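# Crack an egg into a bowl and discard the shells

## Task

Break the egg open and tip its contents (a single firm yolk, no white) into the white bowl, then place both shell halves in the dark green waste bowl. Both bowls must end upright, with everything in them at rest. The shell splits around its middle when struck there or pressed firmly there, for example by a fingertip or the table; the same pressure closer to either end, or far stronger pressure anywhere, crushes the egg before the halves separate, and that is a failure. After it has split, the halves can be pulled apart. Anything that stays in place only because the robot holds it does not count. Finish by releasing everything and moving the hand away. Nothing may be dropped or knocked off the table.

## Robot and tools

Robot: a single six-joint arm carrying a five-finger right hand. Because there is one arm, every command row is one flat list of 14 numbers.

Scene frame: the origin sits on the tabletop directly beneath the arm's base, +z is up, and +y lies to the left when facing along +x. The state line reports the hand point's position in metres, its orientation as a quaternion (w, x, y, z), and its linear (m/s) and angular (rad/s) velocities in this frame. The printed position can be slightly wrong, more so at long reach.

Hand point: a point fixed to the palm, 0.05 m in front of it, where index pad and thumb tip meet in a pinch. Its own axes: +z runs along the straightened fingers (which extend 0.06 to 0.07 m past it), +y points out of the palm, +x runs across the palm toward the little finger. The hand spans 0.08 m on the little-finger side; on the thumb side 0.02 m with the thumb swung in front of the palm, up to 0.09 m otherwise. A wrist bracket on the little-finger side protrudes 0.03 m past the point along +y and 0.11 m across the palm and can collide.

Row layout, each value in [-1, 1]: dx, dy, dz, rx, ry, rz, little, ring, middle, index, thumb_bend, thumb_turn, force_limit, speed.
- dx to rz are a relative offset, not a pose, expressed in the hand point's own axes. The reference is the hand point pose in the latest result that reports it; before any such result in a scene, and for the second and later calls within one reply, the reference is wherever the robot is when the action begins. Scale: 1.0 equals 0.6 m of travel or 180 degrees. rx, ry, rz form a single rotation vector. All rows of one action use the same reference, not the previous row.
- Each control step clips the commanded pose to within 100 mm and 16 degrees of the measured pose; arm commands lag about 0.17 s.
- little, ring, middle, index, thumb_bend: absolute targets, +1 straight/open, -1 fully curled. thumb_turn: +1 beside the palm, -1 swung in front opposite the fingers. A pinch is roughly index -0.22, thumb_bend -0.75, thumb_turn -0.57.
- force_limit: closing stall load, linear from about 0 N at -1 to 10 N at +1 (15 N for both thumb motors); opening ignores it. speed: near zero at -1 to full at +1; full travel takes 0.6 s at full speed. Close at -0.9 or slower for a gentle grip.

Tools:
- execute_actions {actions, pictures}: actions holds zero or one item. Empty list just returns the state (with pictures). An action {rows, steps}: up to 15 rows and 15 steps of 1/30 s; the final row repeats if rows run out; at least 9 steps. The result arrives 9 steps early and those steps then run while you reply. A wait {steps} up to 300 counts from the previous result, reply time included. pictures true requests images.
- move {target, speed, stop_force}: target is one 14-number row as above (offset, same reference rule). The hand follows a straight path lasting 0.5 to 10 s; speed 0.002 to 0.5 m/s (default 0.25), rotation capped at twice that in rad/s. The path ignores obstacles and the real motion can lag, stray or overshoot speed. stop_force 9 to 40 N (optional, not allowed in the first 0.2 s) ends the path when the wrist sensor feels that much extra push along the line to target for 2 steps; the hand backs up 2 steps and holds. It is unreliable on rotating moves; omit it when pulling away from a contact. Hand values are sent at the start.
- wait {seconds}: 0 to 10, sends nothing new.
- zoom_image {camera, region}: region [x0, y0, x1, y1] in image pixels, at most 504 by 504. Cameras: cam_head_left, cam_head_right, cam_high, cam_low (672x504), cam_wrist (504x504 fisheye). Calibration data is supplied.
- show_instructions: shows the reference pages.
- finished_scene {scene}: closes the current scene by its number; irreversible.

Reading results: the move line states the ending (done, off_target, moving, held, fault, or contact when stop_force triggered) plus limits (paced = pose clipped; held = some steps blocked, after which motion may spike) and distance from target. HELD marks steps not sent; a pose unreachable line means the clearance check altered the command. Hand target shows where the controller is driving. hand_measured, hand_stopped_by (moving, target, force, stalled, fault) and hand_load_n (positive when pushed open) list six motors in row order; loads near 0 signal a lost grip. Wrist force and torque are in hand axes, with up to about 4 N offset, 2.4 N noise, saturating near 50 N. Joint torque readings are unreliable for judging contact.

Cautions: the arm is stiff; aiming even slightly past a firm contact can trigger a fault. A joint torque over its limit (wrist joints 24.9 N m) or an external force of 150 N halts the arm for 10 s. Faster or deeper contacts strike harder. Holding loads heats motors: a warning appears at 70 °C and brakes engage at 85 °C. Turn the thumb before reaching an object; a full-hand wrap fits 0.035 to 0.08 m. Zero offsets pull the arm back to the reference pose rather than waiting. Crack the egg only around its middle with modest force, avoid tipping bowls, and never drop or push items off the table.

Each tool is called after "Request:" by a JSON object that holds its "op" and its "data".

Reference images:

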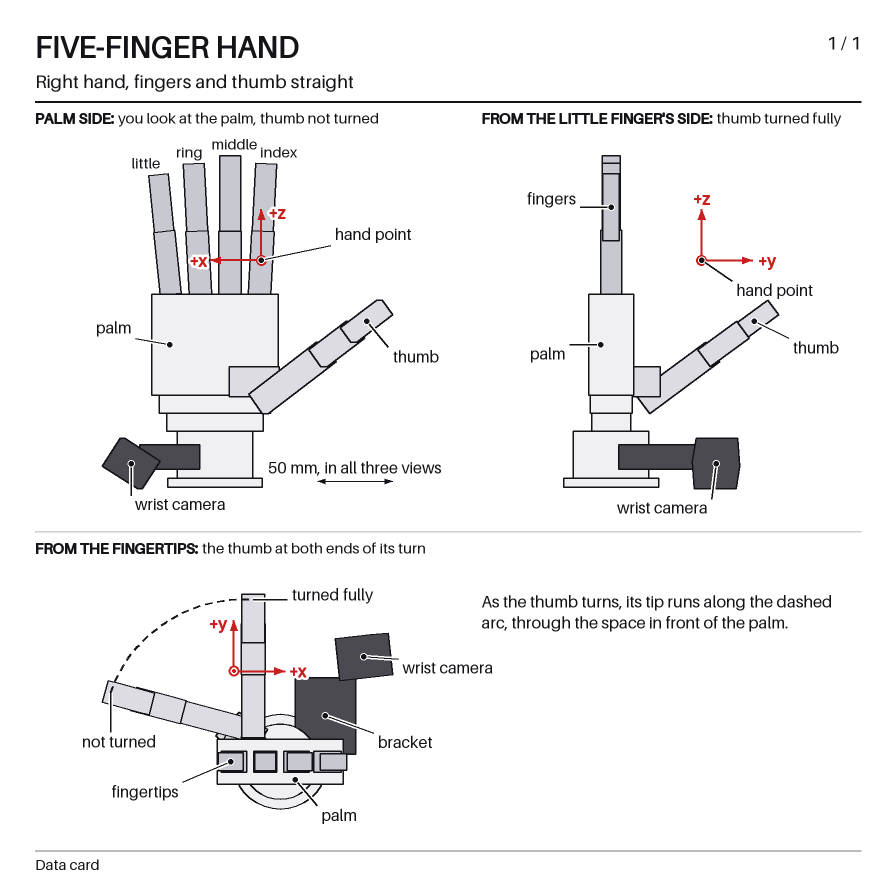

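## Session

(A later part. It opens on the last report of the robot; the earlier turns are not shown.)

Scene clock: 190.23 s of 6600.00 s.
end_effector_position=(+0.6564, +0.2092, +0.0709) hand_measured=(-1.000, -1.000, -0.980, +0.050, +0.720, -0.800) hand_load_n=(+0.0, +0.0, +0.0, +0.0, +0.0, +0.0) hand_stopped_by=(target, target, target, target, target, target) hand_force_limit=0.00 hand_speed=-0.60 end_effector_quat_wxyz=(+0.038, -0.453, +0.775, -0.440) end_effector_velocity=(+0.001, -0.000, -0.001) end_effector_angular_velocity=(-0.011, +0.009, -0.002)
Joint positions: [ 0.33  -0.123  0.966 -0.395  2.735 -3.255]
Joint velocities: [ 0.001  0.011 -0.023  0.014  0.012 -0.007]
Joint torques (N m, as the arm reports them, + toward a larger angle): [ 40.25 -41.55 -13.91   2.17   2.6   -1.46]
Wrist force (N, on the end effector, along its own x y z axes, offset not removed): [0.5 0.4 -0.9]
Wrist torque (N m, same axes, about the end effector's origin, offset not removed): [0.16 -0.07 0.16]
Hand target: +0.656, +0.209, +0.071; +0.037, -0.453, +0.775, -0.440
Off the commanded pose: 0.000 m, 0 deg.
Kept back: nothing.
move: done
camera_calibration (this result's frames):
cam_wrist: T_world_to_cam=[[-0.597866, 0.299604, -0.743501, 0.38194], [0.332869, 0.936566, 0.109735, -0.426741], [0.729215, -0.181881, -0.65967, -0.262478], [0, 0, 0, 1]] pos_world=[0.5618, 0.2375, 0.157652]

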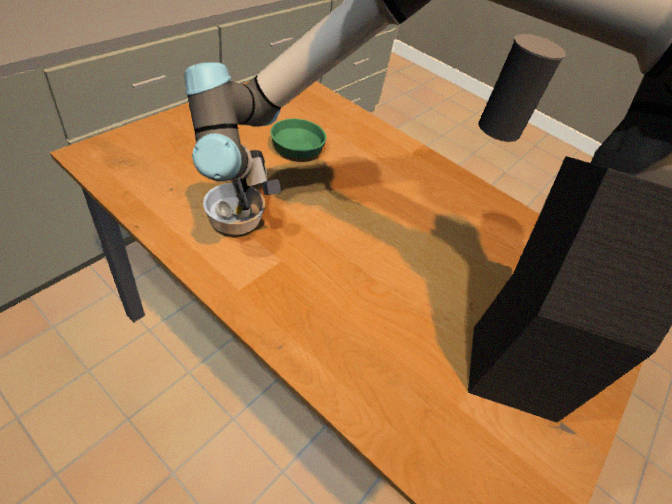

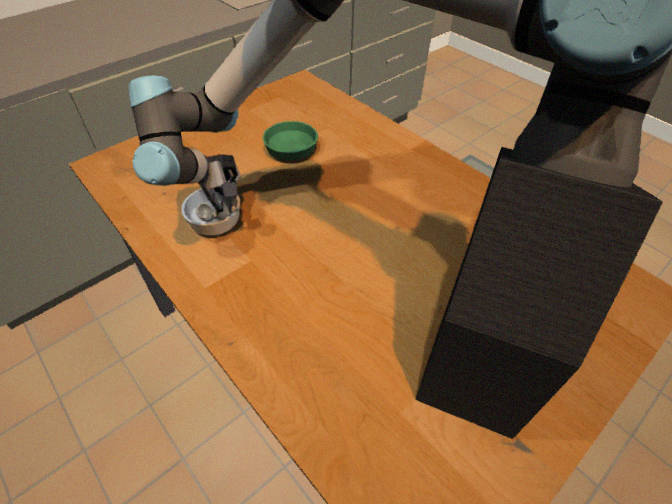

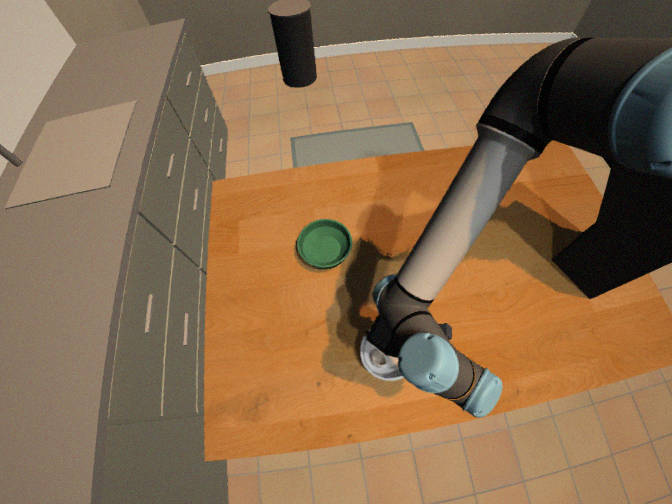

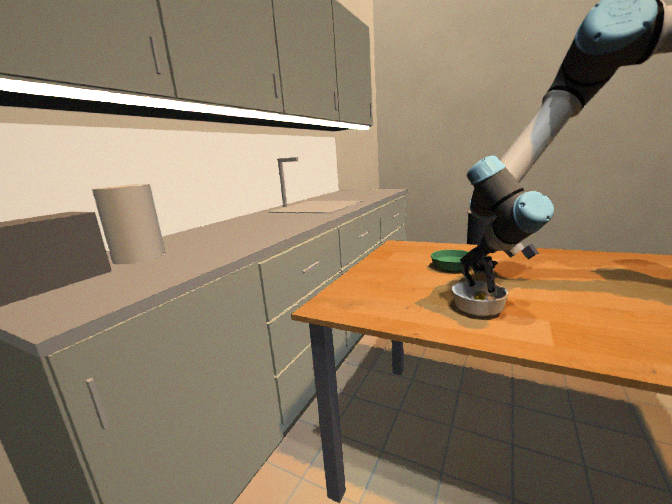

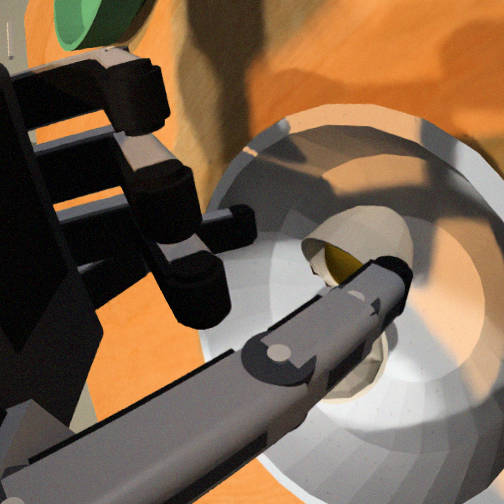

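Request:
{"op": "execute_actions", "data": {"actions": []}}

Scene clock: 191.43 s of 6600.00 s.
end_effector_position=(+0.6564, +0.2092, +0.0708) hand_measured=(-1.000, -1.000, -0.980, +0.050, +0.720, -0.800) hand_load_n=(+0.0, +0.0, +0.0, +0.0, +0.0, +0.0) hand_stopped_by=(target, target, target, target, target, target) hand_force_limit=0.00 hand_speed=-0.60 end_effector_quat_wxyz=(+0.037, -0.453, +0.775, -0.440) end_effector_velocity=(+0.000, -0.000, +0.001) end_effector_angular_velocity=(-0.001, +0.001, -0.000)
Joint positions: [ 0.33  -0.122  0.963 -0.393  2.736 -3.255]
Joint velocities: [ 0.    -0.001 -0.001  0.002  0.001 -0.   ]
Joint torques (N m, as the arm reports them, + toward a larger angle): [ 41.15 -41.59 -15.18   2.24   2.65  -1.38]
Wrist force (N, on the end effector, along its own x y z axes, offset not removed): [1.0 5.7 1.3]
Wrist torque (N m, same axes, about the end effector's origin, offset not removed): [0.61 0.09 0.33]
Hand target: +0.656, +0.209, +0.071; +0.037, -0.453, +0.775, -0.440
Off the commanded pose: 0.000 m, 0 deg.
Kept back: nothing.
Steps of this call (steps 1 to 36: nothing new was sent). Readings (end_effector_position | what the end effector reports):
1: (+0.6564, +0.2092, +0.0708) | hand_measured=(-1.000, -1.000, -0.980, +0.050, +0.720, -0.800) hand_load_n=(+0.0, +0.0, +0.0, +0.0, +0.0, +0.0) hand_stopped_by=(target, target, target, target, target, target) hand_force_limit=0.00 hand_speed=-0.60
2: (+0.6564, +0.2092, +0.0708) | hand_measured=(-1.000, -1.000, -0.980, +0.050, +0.720, -0.800) hand_load_n=(+0.0, +0.0, +0.0, +0.0, +0.0, +0.0) hand_stopped_by=(target, target, target, target, target, target) hand_force_limit=0.00 hand_speed=-0.60
4: (+0.6564, +0.2092, +0.0708) | hand_measured=(-1.000, -1.000, -0.980, +0.050, +0.720, -0.800) hand_load_n=(+0.0, +0.0, +0.0, +0.0, +0.0, +0.0) hand_stopped_by=(target, target, target, target, target, target) hand_force_limit=0.00 hand_speed=-0.60
8: (+0.6564, +0.2092, +0.0708) | hand_measured=(-1.000, -1.000, -0.980, +0.050, +0.720, -0.800) hand_load_n=(+0.0, +0.0, +0.0, +0.0, +0.0, +0.0) hand_stopped_by=(target, target, target, target, target, target) hand_force_limit=0.00 hand_speed=-0.60
36: the state above
camera_calibration (this result's frames):
cam_wrist: T_world_to_cam=[[-0.598625, 0.298861, -0.743189, 0.382502], [0.333204, 0.936619, 0.108257, -0.426873], [0.728439, -0.182828, -0.660265, -0.261841], [0, 0, 0, 1]] pos_world=[0.561946, 0.237631, 0.157599]

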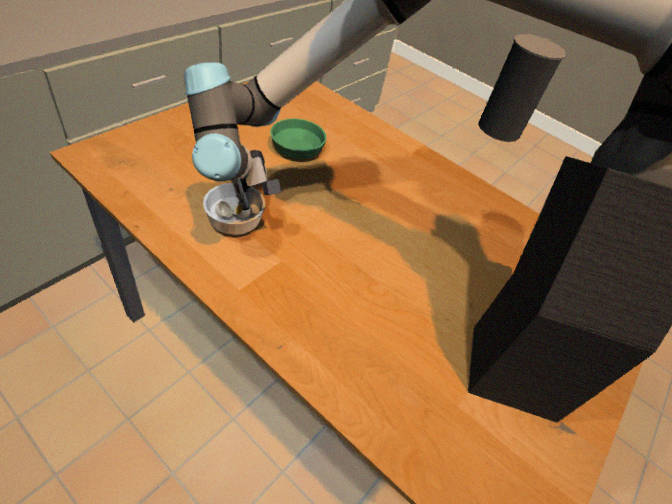

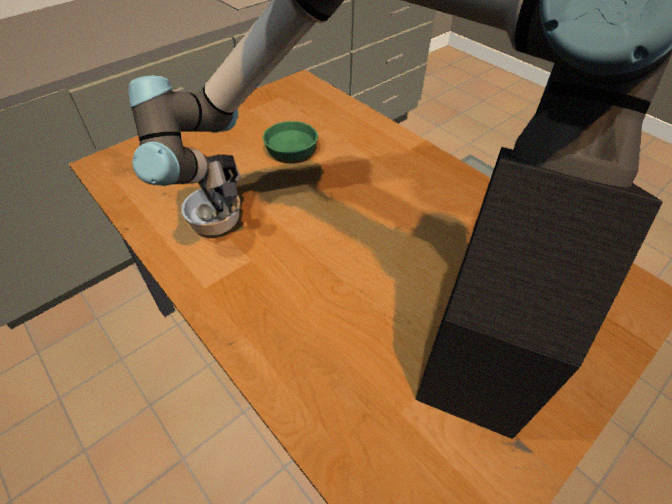

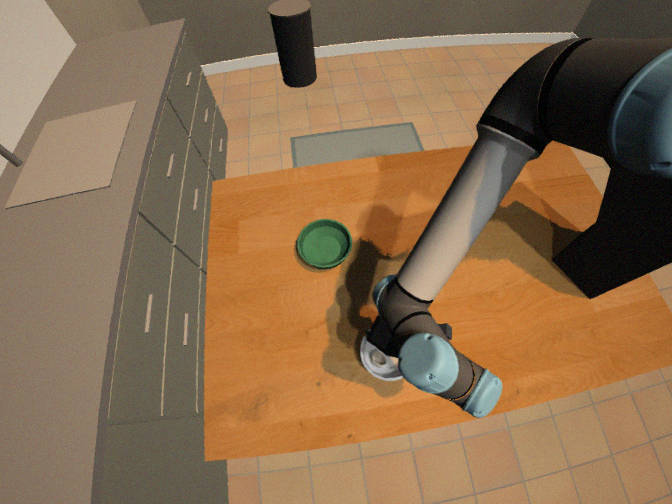

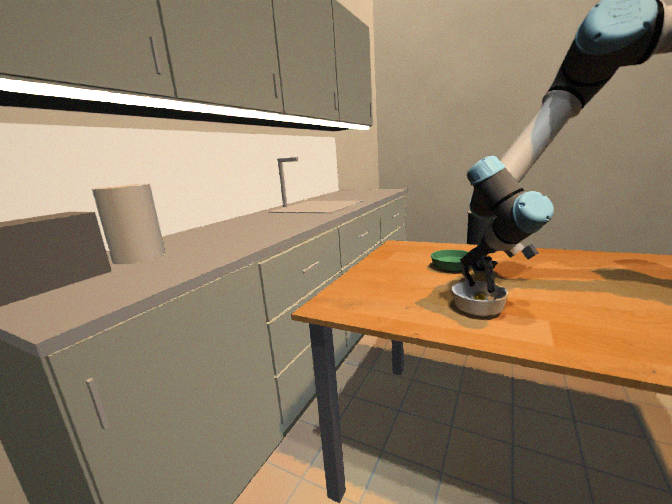

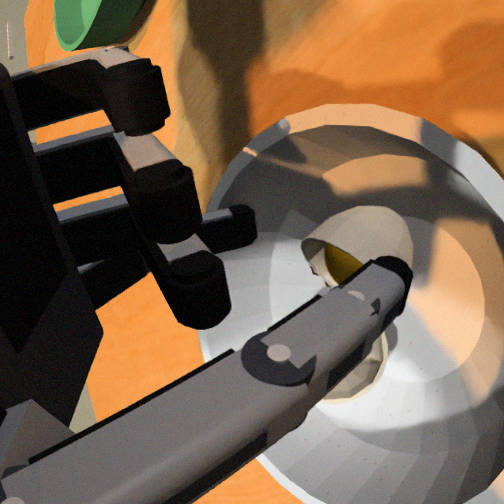

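Request:
{"op": "move", "data": {"target": [-0.0187,0.0394,0.0336,0,0,0,-1,-1,-0.98,0.05,0.72,-0.8,0,-0.6], "speed": 0.015, "stop_force": 12}}

Request:
{"op": "zoom_image", "data": {"camera": "cam_head_left", "region": [180,160,300,250]}}

Scene clock: 194.30 s of 6600.00 s.
end_effector_position=(+0.6563, +0.2092, +0.0380) hand_measured=(-1.000, -1.000, -0.980, +0.050, +0.720, -0.800) hand_load_n=(+0.0, +0.0, +0.0, +0.0, +0.0, +0.0) hand_stopped_by=(target, target, target, target, target, target) hand_force_limit=0.00 hand_speed=-0.60 end_effector_quat_wxyz=(+0.037, -0.453, +0.775, -0.440) end_effector_velocity=(+0.000, -0.000, -0.002) end_effector_angular_velocity=(-0.000, +0.000, -0.000)
Joint positions: [ 0.306 -0.064  0.918 -0.429  2.715 -3.28 ]
Joint velocities: [-0.002  0.004 -0.004 -0.001 -0.001 -0.002]
Joint torques (N m, as the arm reports them, + toward a larger angle): [ 13.14 -42.74 -15.37  -0.31  -1.91  -1.4 ]
Wrist force (N, on the end effector, along its own x y z axes, offset not removed): [1.3 1.8 1.0]
Wrist torque (N m, same axes, about the end effector's origin, offset not removed): [0.07 -0.29 0.12]
Hand target: +0.656, +0.209, +0.038; +0.037, -0.453, +0.775, -0.440
Off the commanded pose: 0.000 m, 0 deg.
Kept back: nothing.
move: done
camera_calibration (this result's frames):
cam_wrist: T_world_to_cam=[[-0.598638, 0.29887, -0.743175, 0.358116], [0.333211, 0.936617, 0.108258, -0.423287], [0.728425, -0.182827, -0.660281, -0.28342], [0, 0, 0, 1]] pos_world=[0.561876, 0.23761, 0.12483]

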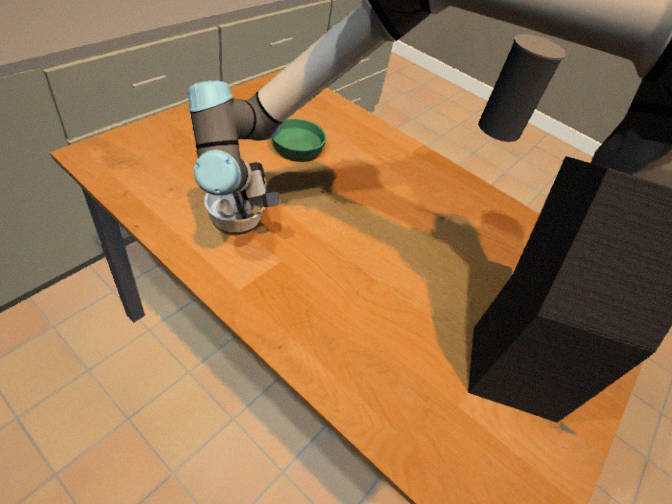

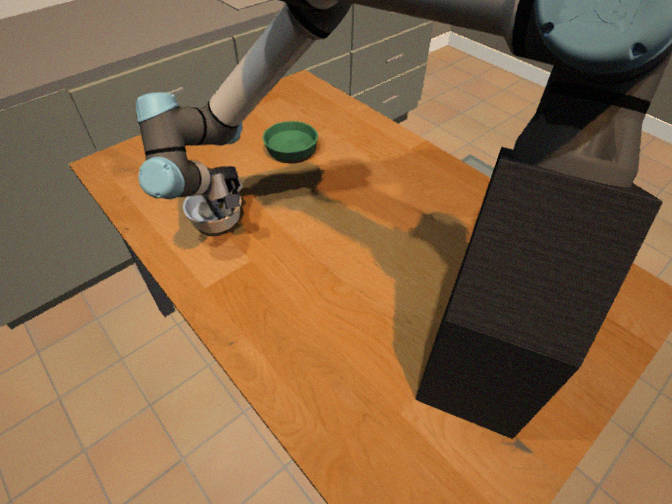

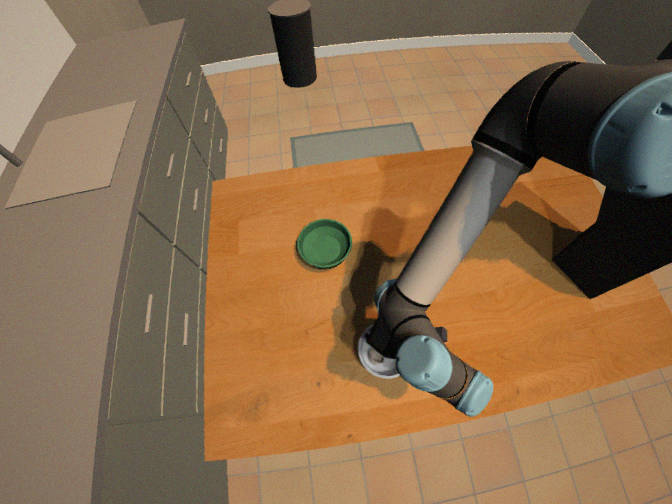

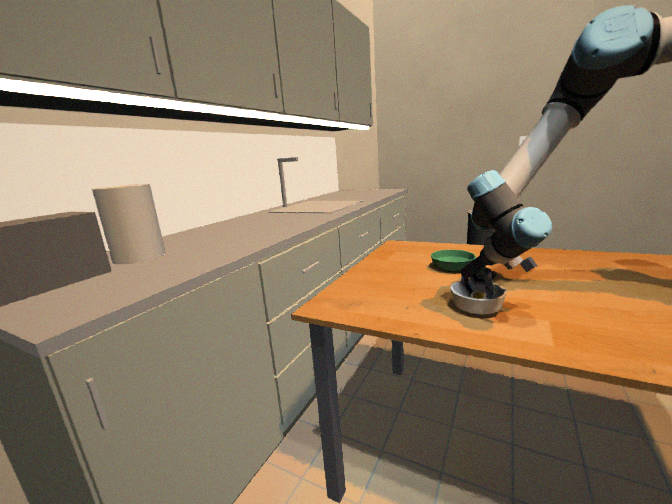

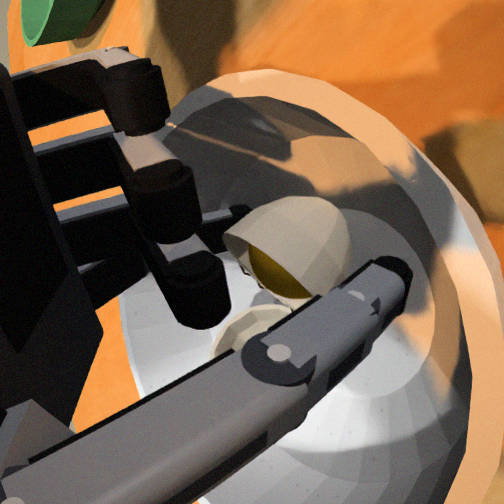

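Region (180, 160, 300, 250) of cam_head_left's 672x504 image, scaled by 4.200, with more detail than that image has; it fills the top 378 rows of this view, and the rest is white.

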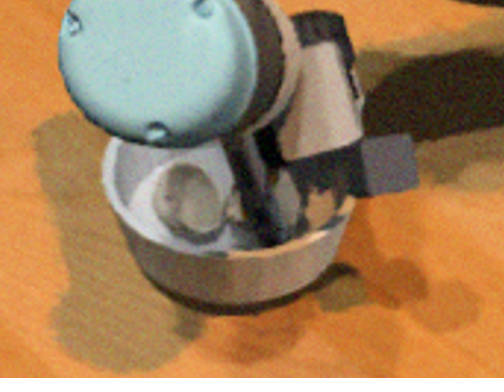

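Close the thumb mostly (index is already adjacent).

Request:
{"op": "move", "data": {"target": [0,0,0,0,0,0,-1,-1,-0.98,-0.05,-0.2,-0.8,-0.3,-0.85]}}

Scene clock: 196.17 s of 6600.00 s.
end_effector_position=(+0.6563, +0.2092, +0.0380) hand_measured=(-1.000, -1.000, -0.980, -0.050, +0.508, -0.800) hand_load_n=(+0.0, +0.0, +0.0, +5.5, +5.0, -0.5) hand_stopped_by=(target, target, target, target, force, target) hand_force_limit=-0.30 hand_speed=-0.85 end_effector_quat_wxyz=(+0.037, -0.453, +0.775, -0.440) end_effector_velocity=(-0.000, -0.000, +0.000) end_effector_angular_velocity=(-0.001, +0.001, -0.001)
Joint positions: [ 0.306 -0.064  0.918 -0.429  2.715 -3.28 ]
Joint velocities: [-0.    -0.     0.     0.001  0.001 -0.   ]
Joint torques (N m, as the arm reports them, + toward a larger angle): [ 41.27 -56.9   -2.82   2.22   2.79   1.55]
Wrist force (N, on the end effector, along its own x y z axes, offset not removed): [1.0 -1.5 -1.6]
Wrist torque (N m, same axes, about the end effector's origin, offset not removed): [0.01 0.23 0.11]
Hand target: +0.656, +0.209, +0.038; +0.037, -0.453, +0.775, -0.440
Off the commanded pose: 0.000 m, 0 deg.
Kept back: nothing.
move: done
camera_calibration (this result's frames):
cam_wrist: T_world_to_cam=[[-0.598642, 0.298869, -0.743172, 0.358118], [0.33321, 0.936617, 0.108255, -0.423285], [0.728422, -0.182826, -0.660284, -0.283418], [0, 0, 0, 1]] pos_world=[0.561875, 0.237609, 0.12483]

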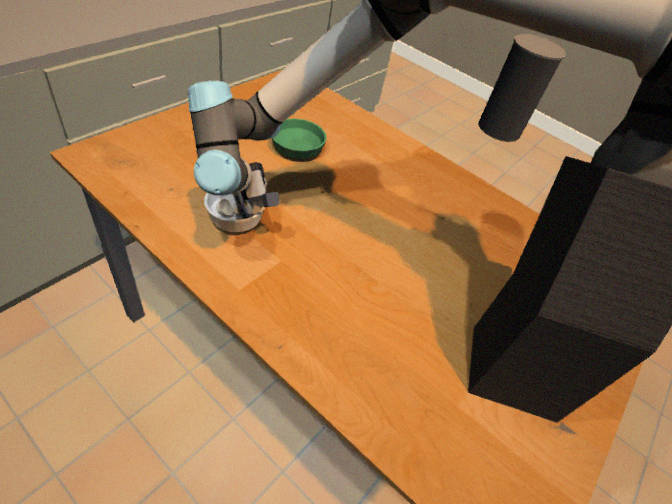

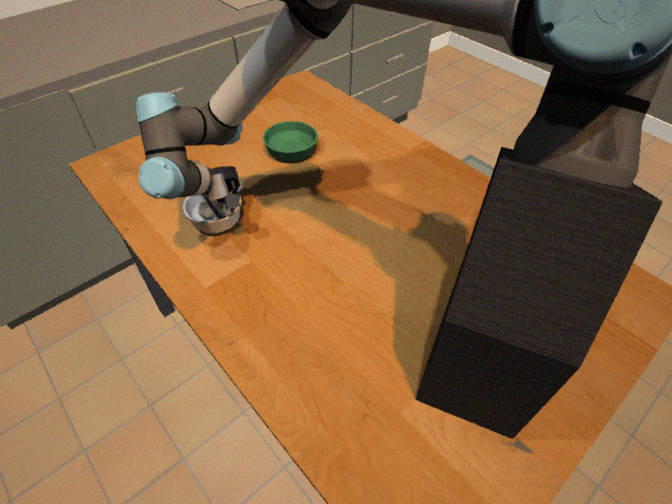

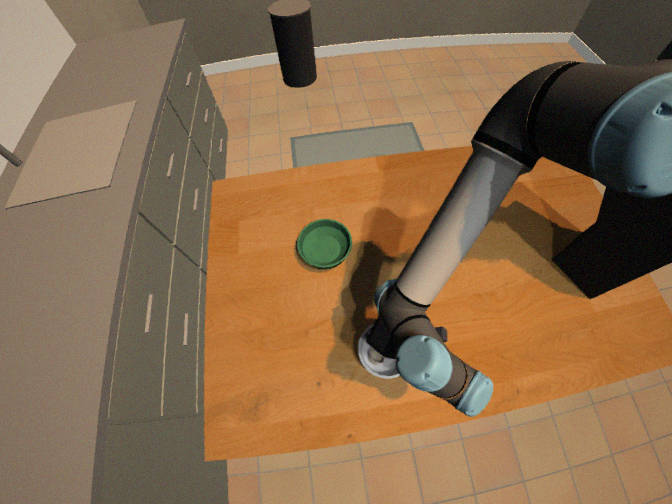

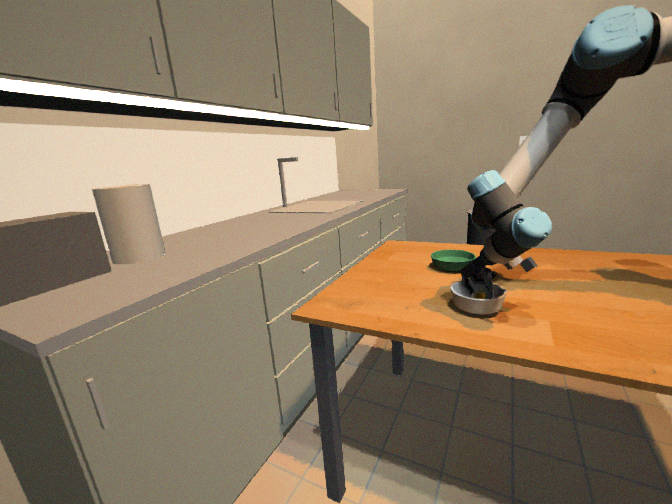

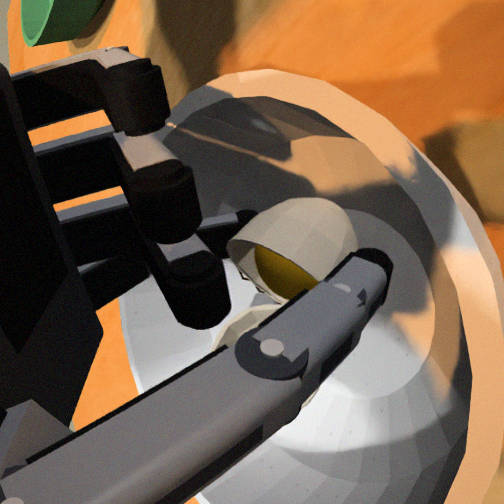

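Request:
{"op": "move", "data": {"target": [0.0227,-0.0477,-0.0407,0,0,0,-1,-1,-0.98,-0.05,-0.2,-0.8,-0.3,-0.85], "speed": 0.04}}

Request:
{"op": "move", "data": {"target": [0,0,0,0.123,-0.2586,-0.22,-1,-1,-0.98,-0.05,-0.2,-0.8,-0.3,-0.85], "speed": 0.2}}

Scene clock: 197.87 s of 6600.00 s.
end_effector_position=(+0.6564, +0.2092, +0.0777) hand_measured=(-1.000, -1.000, -0.980, -0.050, +0.508, -0.800) hand_load_n=(+0.0, +0.0, +0.0, +5.5, +5.0, -0.5) hand_stopped_by=(target, target, target, target, force, target) hand_force_limit=-0.30 hand_speed=-0.85 end_effector_quat_wxyz=(+0.037, -0.453, +0.775, -0.440) end_effector_velocity=(-0.000, -0.000, +0.003) end_effector_angular_velocity=(-0.001, +0.001, -0.001)
Joint positions: [ 0.335 -0.134  0.972 -0.385  2.741 -3.25 ]
Joint velocities: [ 0.002 -0.005  0.004  0.003  0.003  0.002]
Joint torques (N m, as the arm reports them, + toward a larger angle): [ 40.72 -57.59  -3.13   2.38   2.89   1.92]
Wrist force (N, on the end effector, along its own x y z axes, offset not removed): [-0.3 -0.6 -1.7]
Wrist torque (N m, same axes, about the end effector's origin, offset not removed): [-0.08 0.21 0.16]
Hand target: +0.656, +0.209, +0.078; +0.037, -0.453, +0.775, -0.440
Off the commanded pose: 0.000 m, 0 deg.
Kept back: nothing.
move: done
camera_calibration (this result's frames):
cam_wrist: T_world_to_cam=[[-0.598624, 0.298845, -0.743197, 0.387678], [0.333196, 0.936624, 0.108244, -0.4276], [0.728444, -0.182833, -0.660259, -0.257235], [0, 0, 0, 1]] pos_world=[0.561928, 0.237614, 0.164564]

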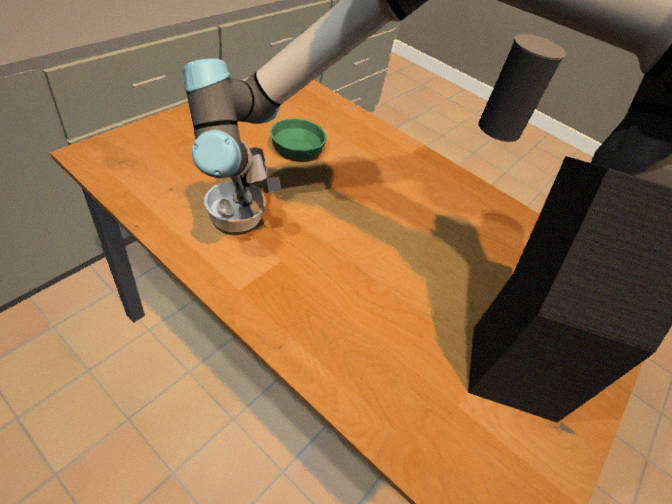

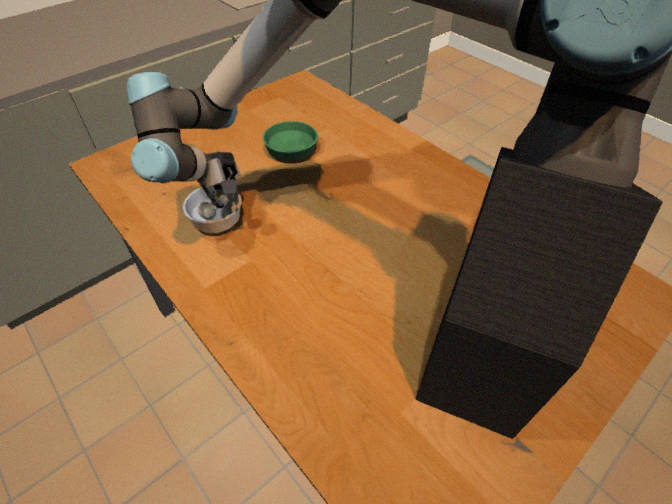

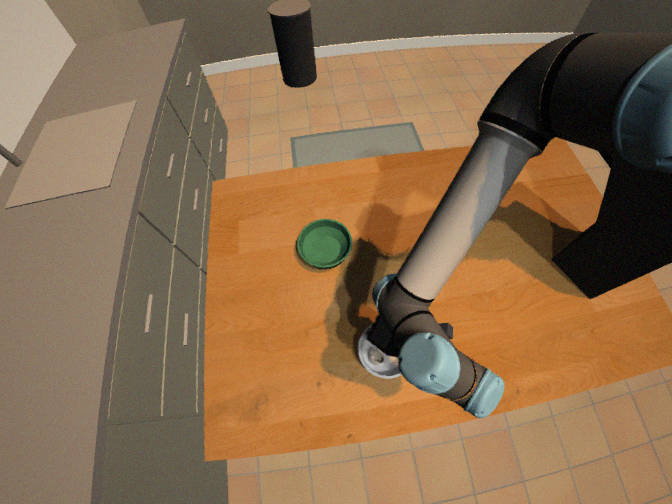

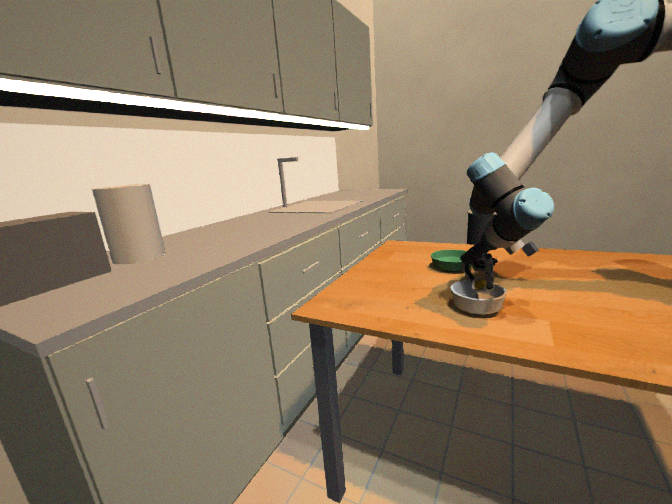

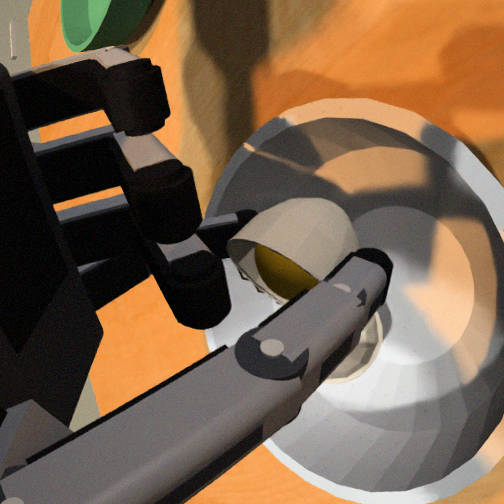

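Scene clock: 201.20 s of 6600.00 s.
end_effector_position=(+0.6567, +0.2091, +0.0777) hand_measured=(-1.000, -1.000, -0.980, -0.050, +0.508, -0.800) hand_load_n=(+0.0, +0.0, +0.0, +5.5, +5.0, -0.5) hand_stopped_by=(target, target, target, target, force, target) hand_force_limit=-0.30 hand_speed=-0.85 end_effector_quat_wxyz=(-0.268, +0.798, -0.411, +0.351) end_effector_velocity=(+0.001, -0.001, +0.000) end_effector_angular_velocity=(-0.000, -0.000, +0.011)
Joint positions: [ 0.099 -0.407  1.5   -0.633  1.651 -4.078]
Joint velocities: [-0.003 -0.001 -0.002  0.006 -0.01  -0.008]
Joint torques (N m, as the arm reports them, + toward a larger angle): [ 12.35 -50.31  -8.16   1.75  -2.62  -1.55]
Wrist force (N, on the end effector, along its own x y z axes, offset not removed): [1.2 0.1 0.7]
Wrist torque (N m, same axes, about the end effector's origin, offset not removed): [0.08 -0.13 0.04]
Hand target: +0.657, +0.209, +0.078; -0.268, +0.798, -0.410, +0.351
Off the commanded pose: 0.000 m, 0 deg.
Kept back: nothing.
move: done
camera_calibration (this result's frames):
cam_wrist: T_world_to_cam=[[-0.524382, -0.415089, -0.743455, 0.488393], [-0.707244, 0.698543, 0.108828, 0.305392], [0.474162, 0.582871, -0.659872, -0.250609], [0, 0, 0, 1]] pos_world=[0.59092, 0.135469, 0.164493]

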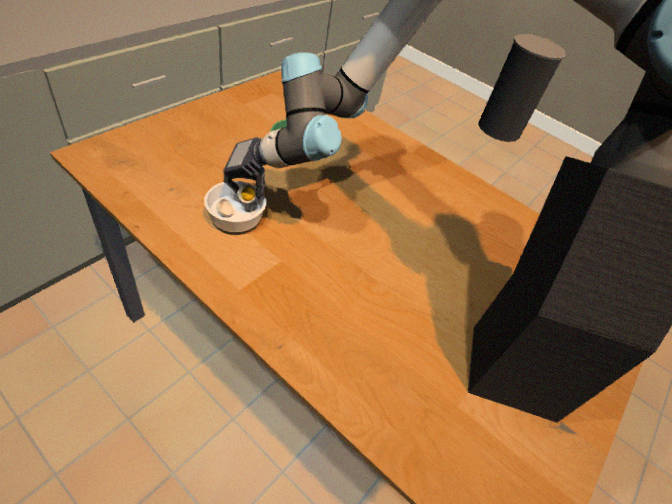

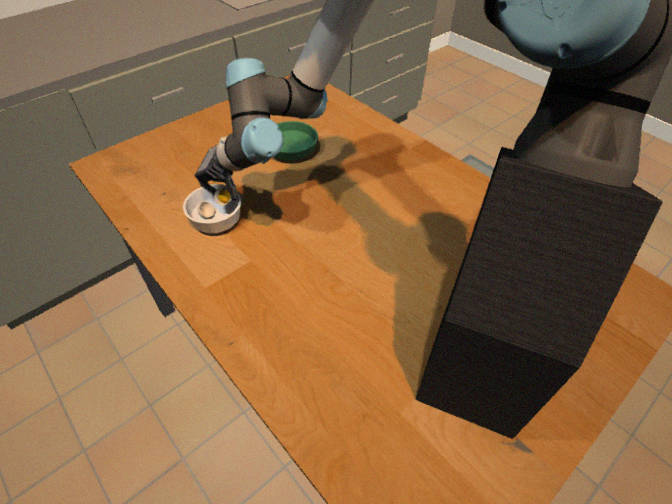

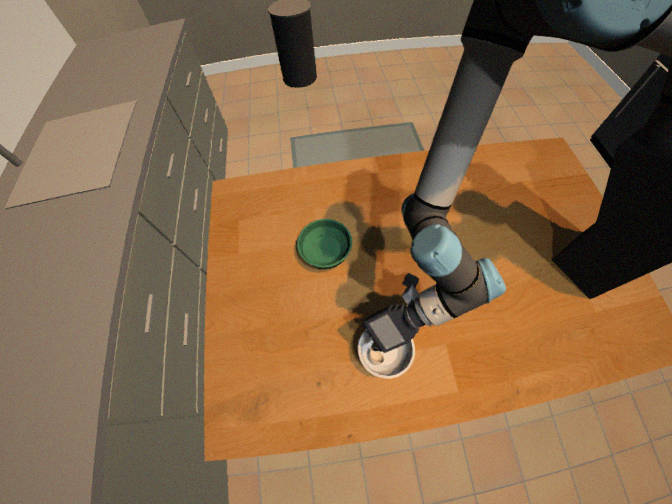

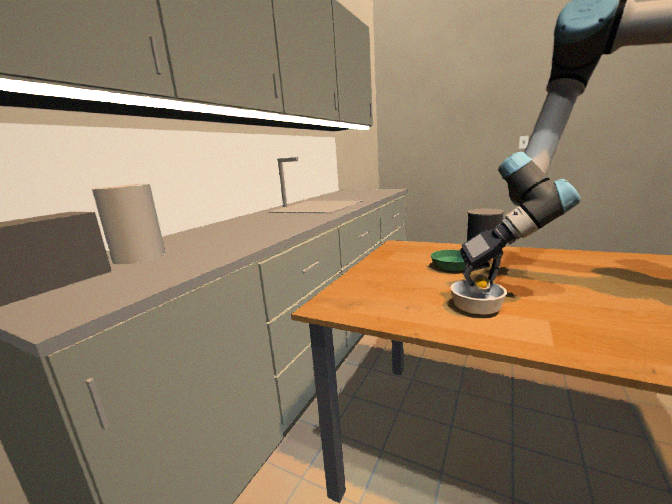

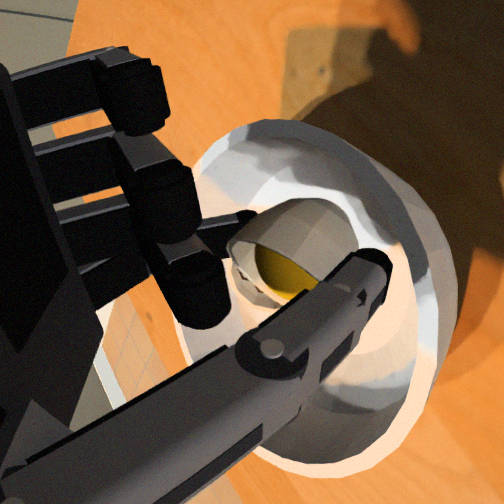

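Request:
{"op": "move", "data": {"target": [-0.03,-0.025,-0.015,0,0.12,-0.38,-1,-1,-0.98,-0.05,-0.2,-0.8,-0.3,-0.85], "speed": 0.15}}

Scene clock: 206.17 s of 6600.00 s.
end_effector_position=(+0.6488, +0.2307, +0.0880) hand_measured=(-1.000, -1.000, -0.980, -0.050, +0.508, -0.800) hand_load_n=(+0.0, +0.0, +0.0, +5.5, +5.0, -0.5) hand_stopped_by=(target, target, target, target, force, target) hand_force_limit=-0.30 hand_speed=-0.85 end_effector_quat_wxyz=(+0.051, +0.814, +0.065, +0.575) end_effector_velocity=(+0.000, +0.000, +0.000) end_effector_angular_velocity=(-0.010, -0.006, +0.005)
Joint positions: [ 0.227 -0.153  1.518 -1.258  1.785 -5.3  ]
Joint velocities: [-0.001  0.003 -0.    -0.007 -0.005 -0.012]
Joint torques (N m, as the arm reports them, + toward a larger angle): [ 12.08 -32.55  -5.41  -1.96  -2.97  -1.28]
Wrist force (N, on the end effector, along its own x y z axes, offset not removed): [-0.9 2.7 -1.7]
Wrist torque (N m, same axes, about the end effector's origin, offset not removed): [0.40 0.49 0.06]
Hand target: +0.649, +0.231, +0.088; +0.051, +0.814, +0.065, +0.575
Off the commanded pose: 0.000 m, 0 deg.
Kept back: nothing.
move: done
camera_calibration (this result's frames):
cam_wrist: T_world_to_cam=[[-0.00613316, -0.99881, 0.0483855, 0.229656], [-0.776293, -0.0257449, -0.629846, 0.560509], [0.630342, -0.0414243, -0.775212, -0.19988], [0, 0, 0, 1]] pos_world=[0.56252, 0.235533, 0.186973]

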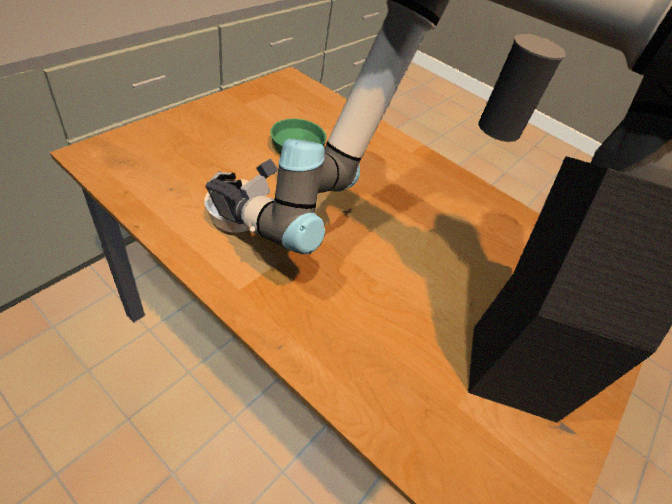

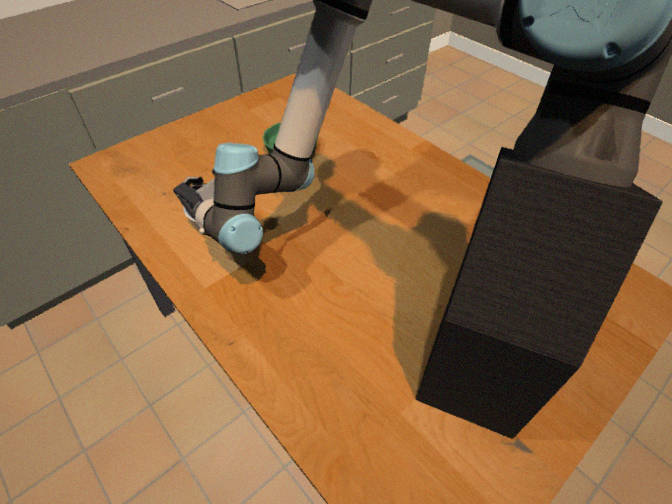

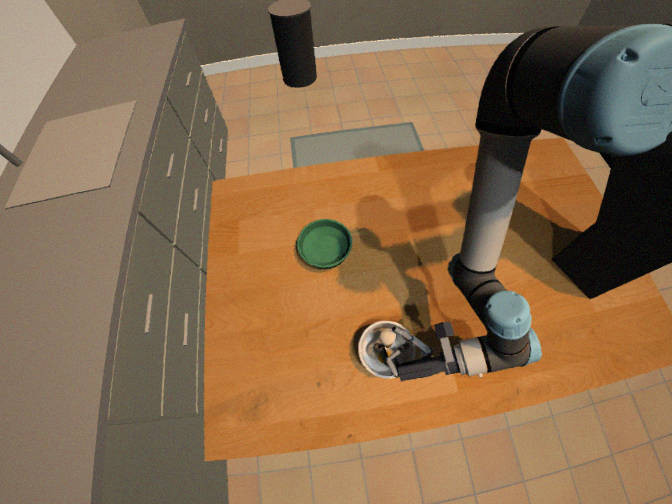

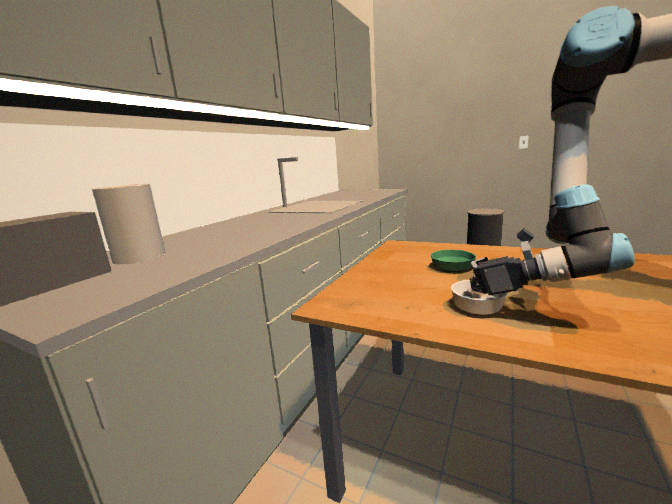

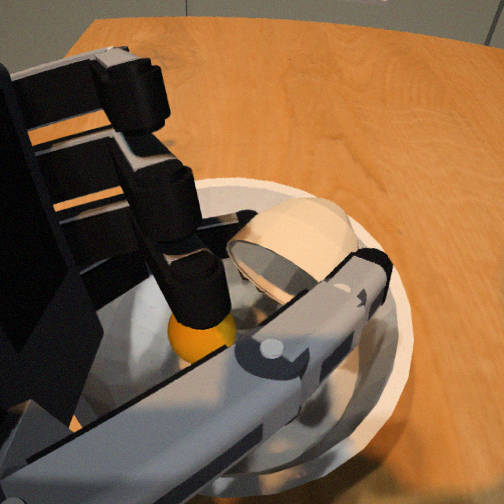

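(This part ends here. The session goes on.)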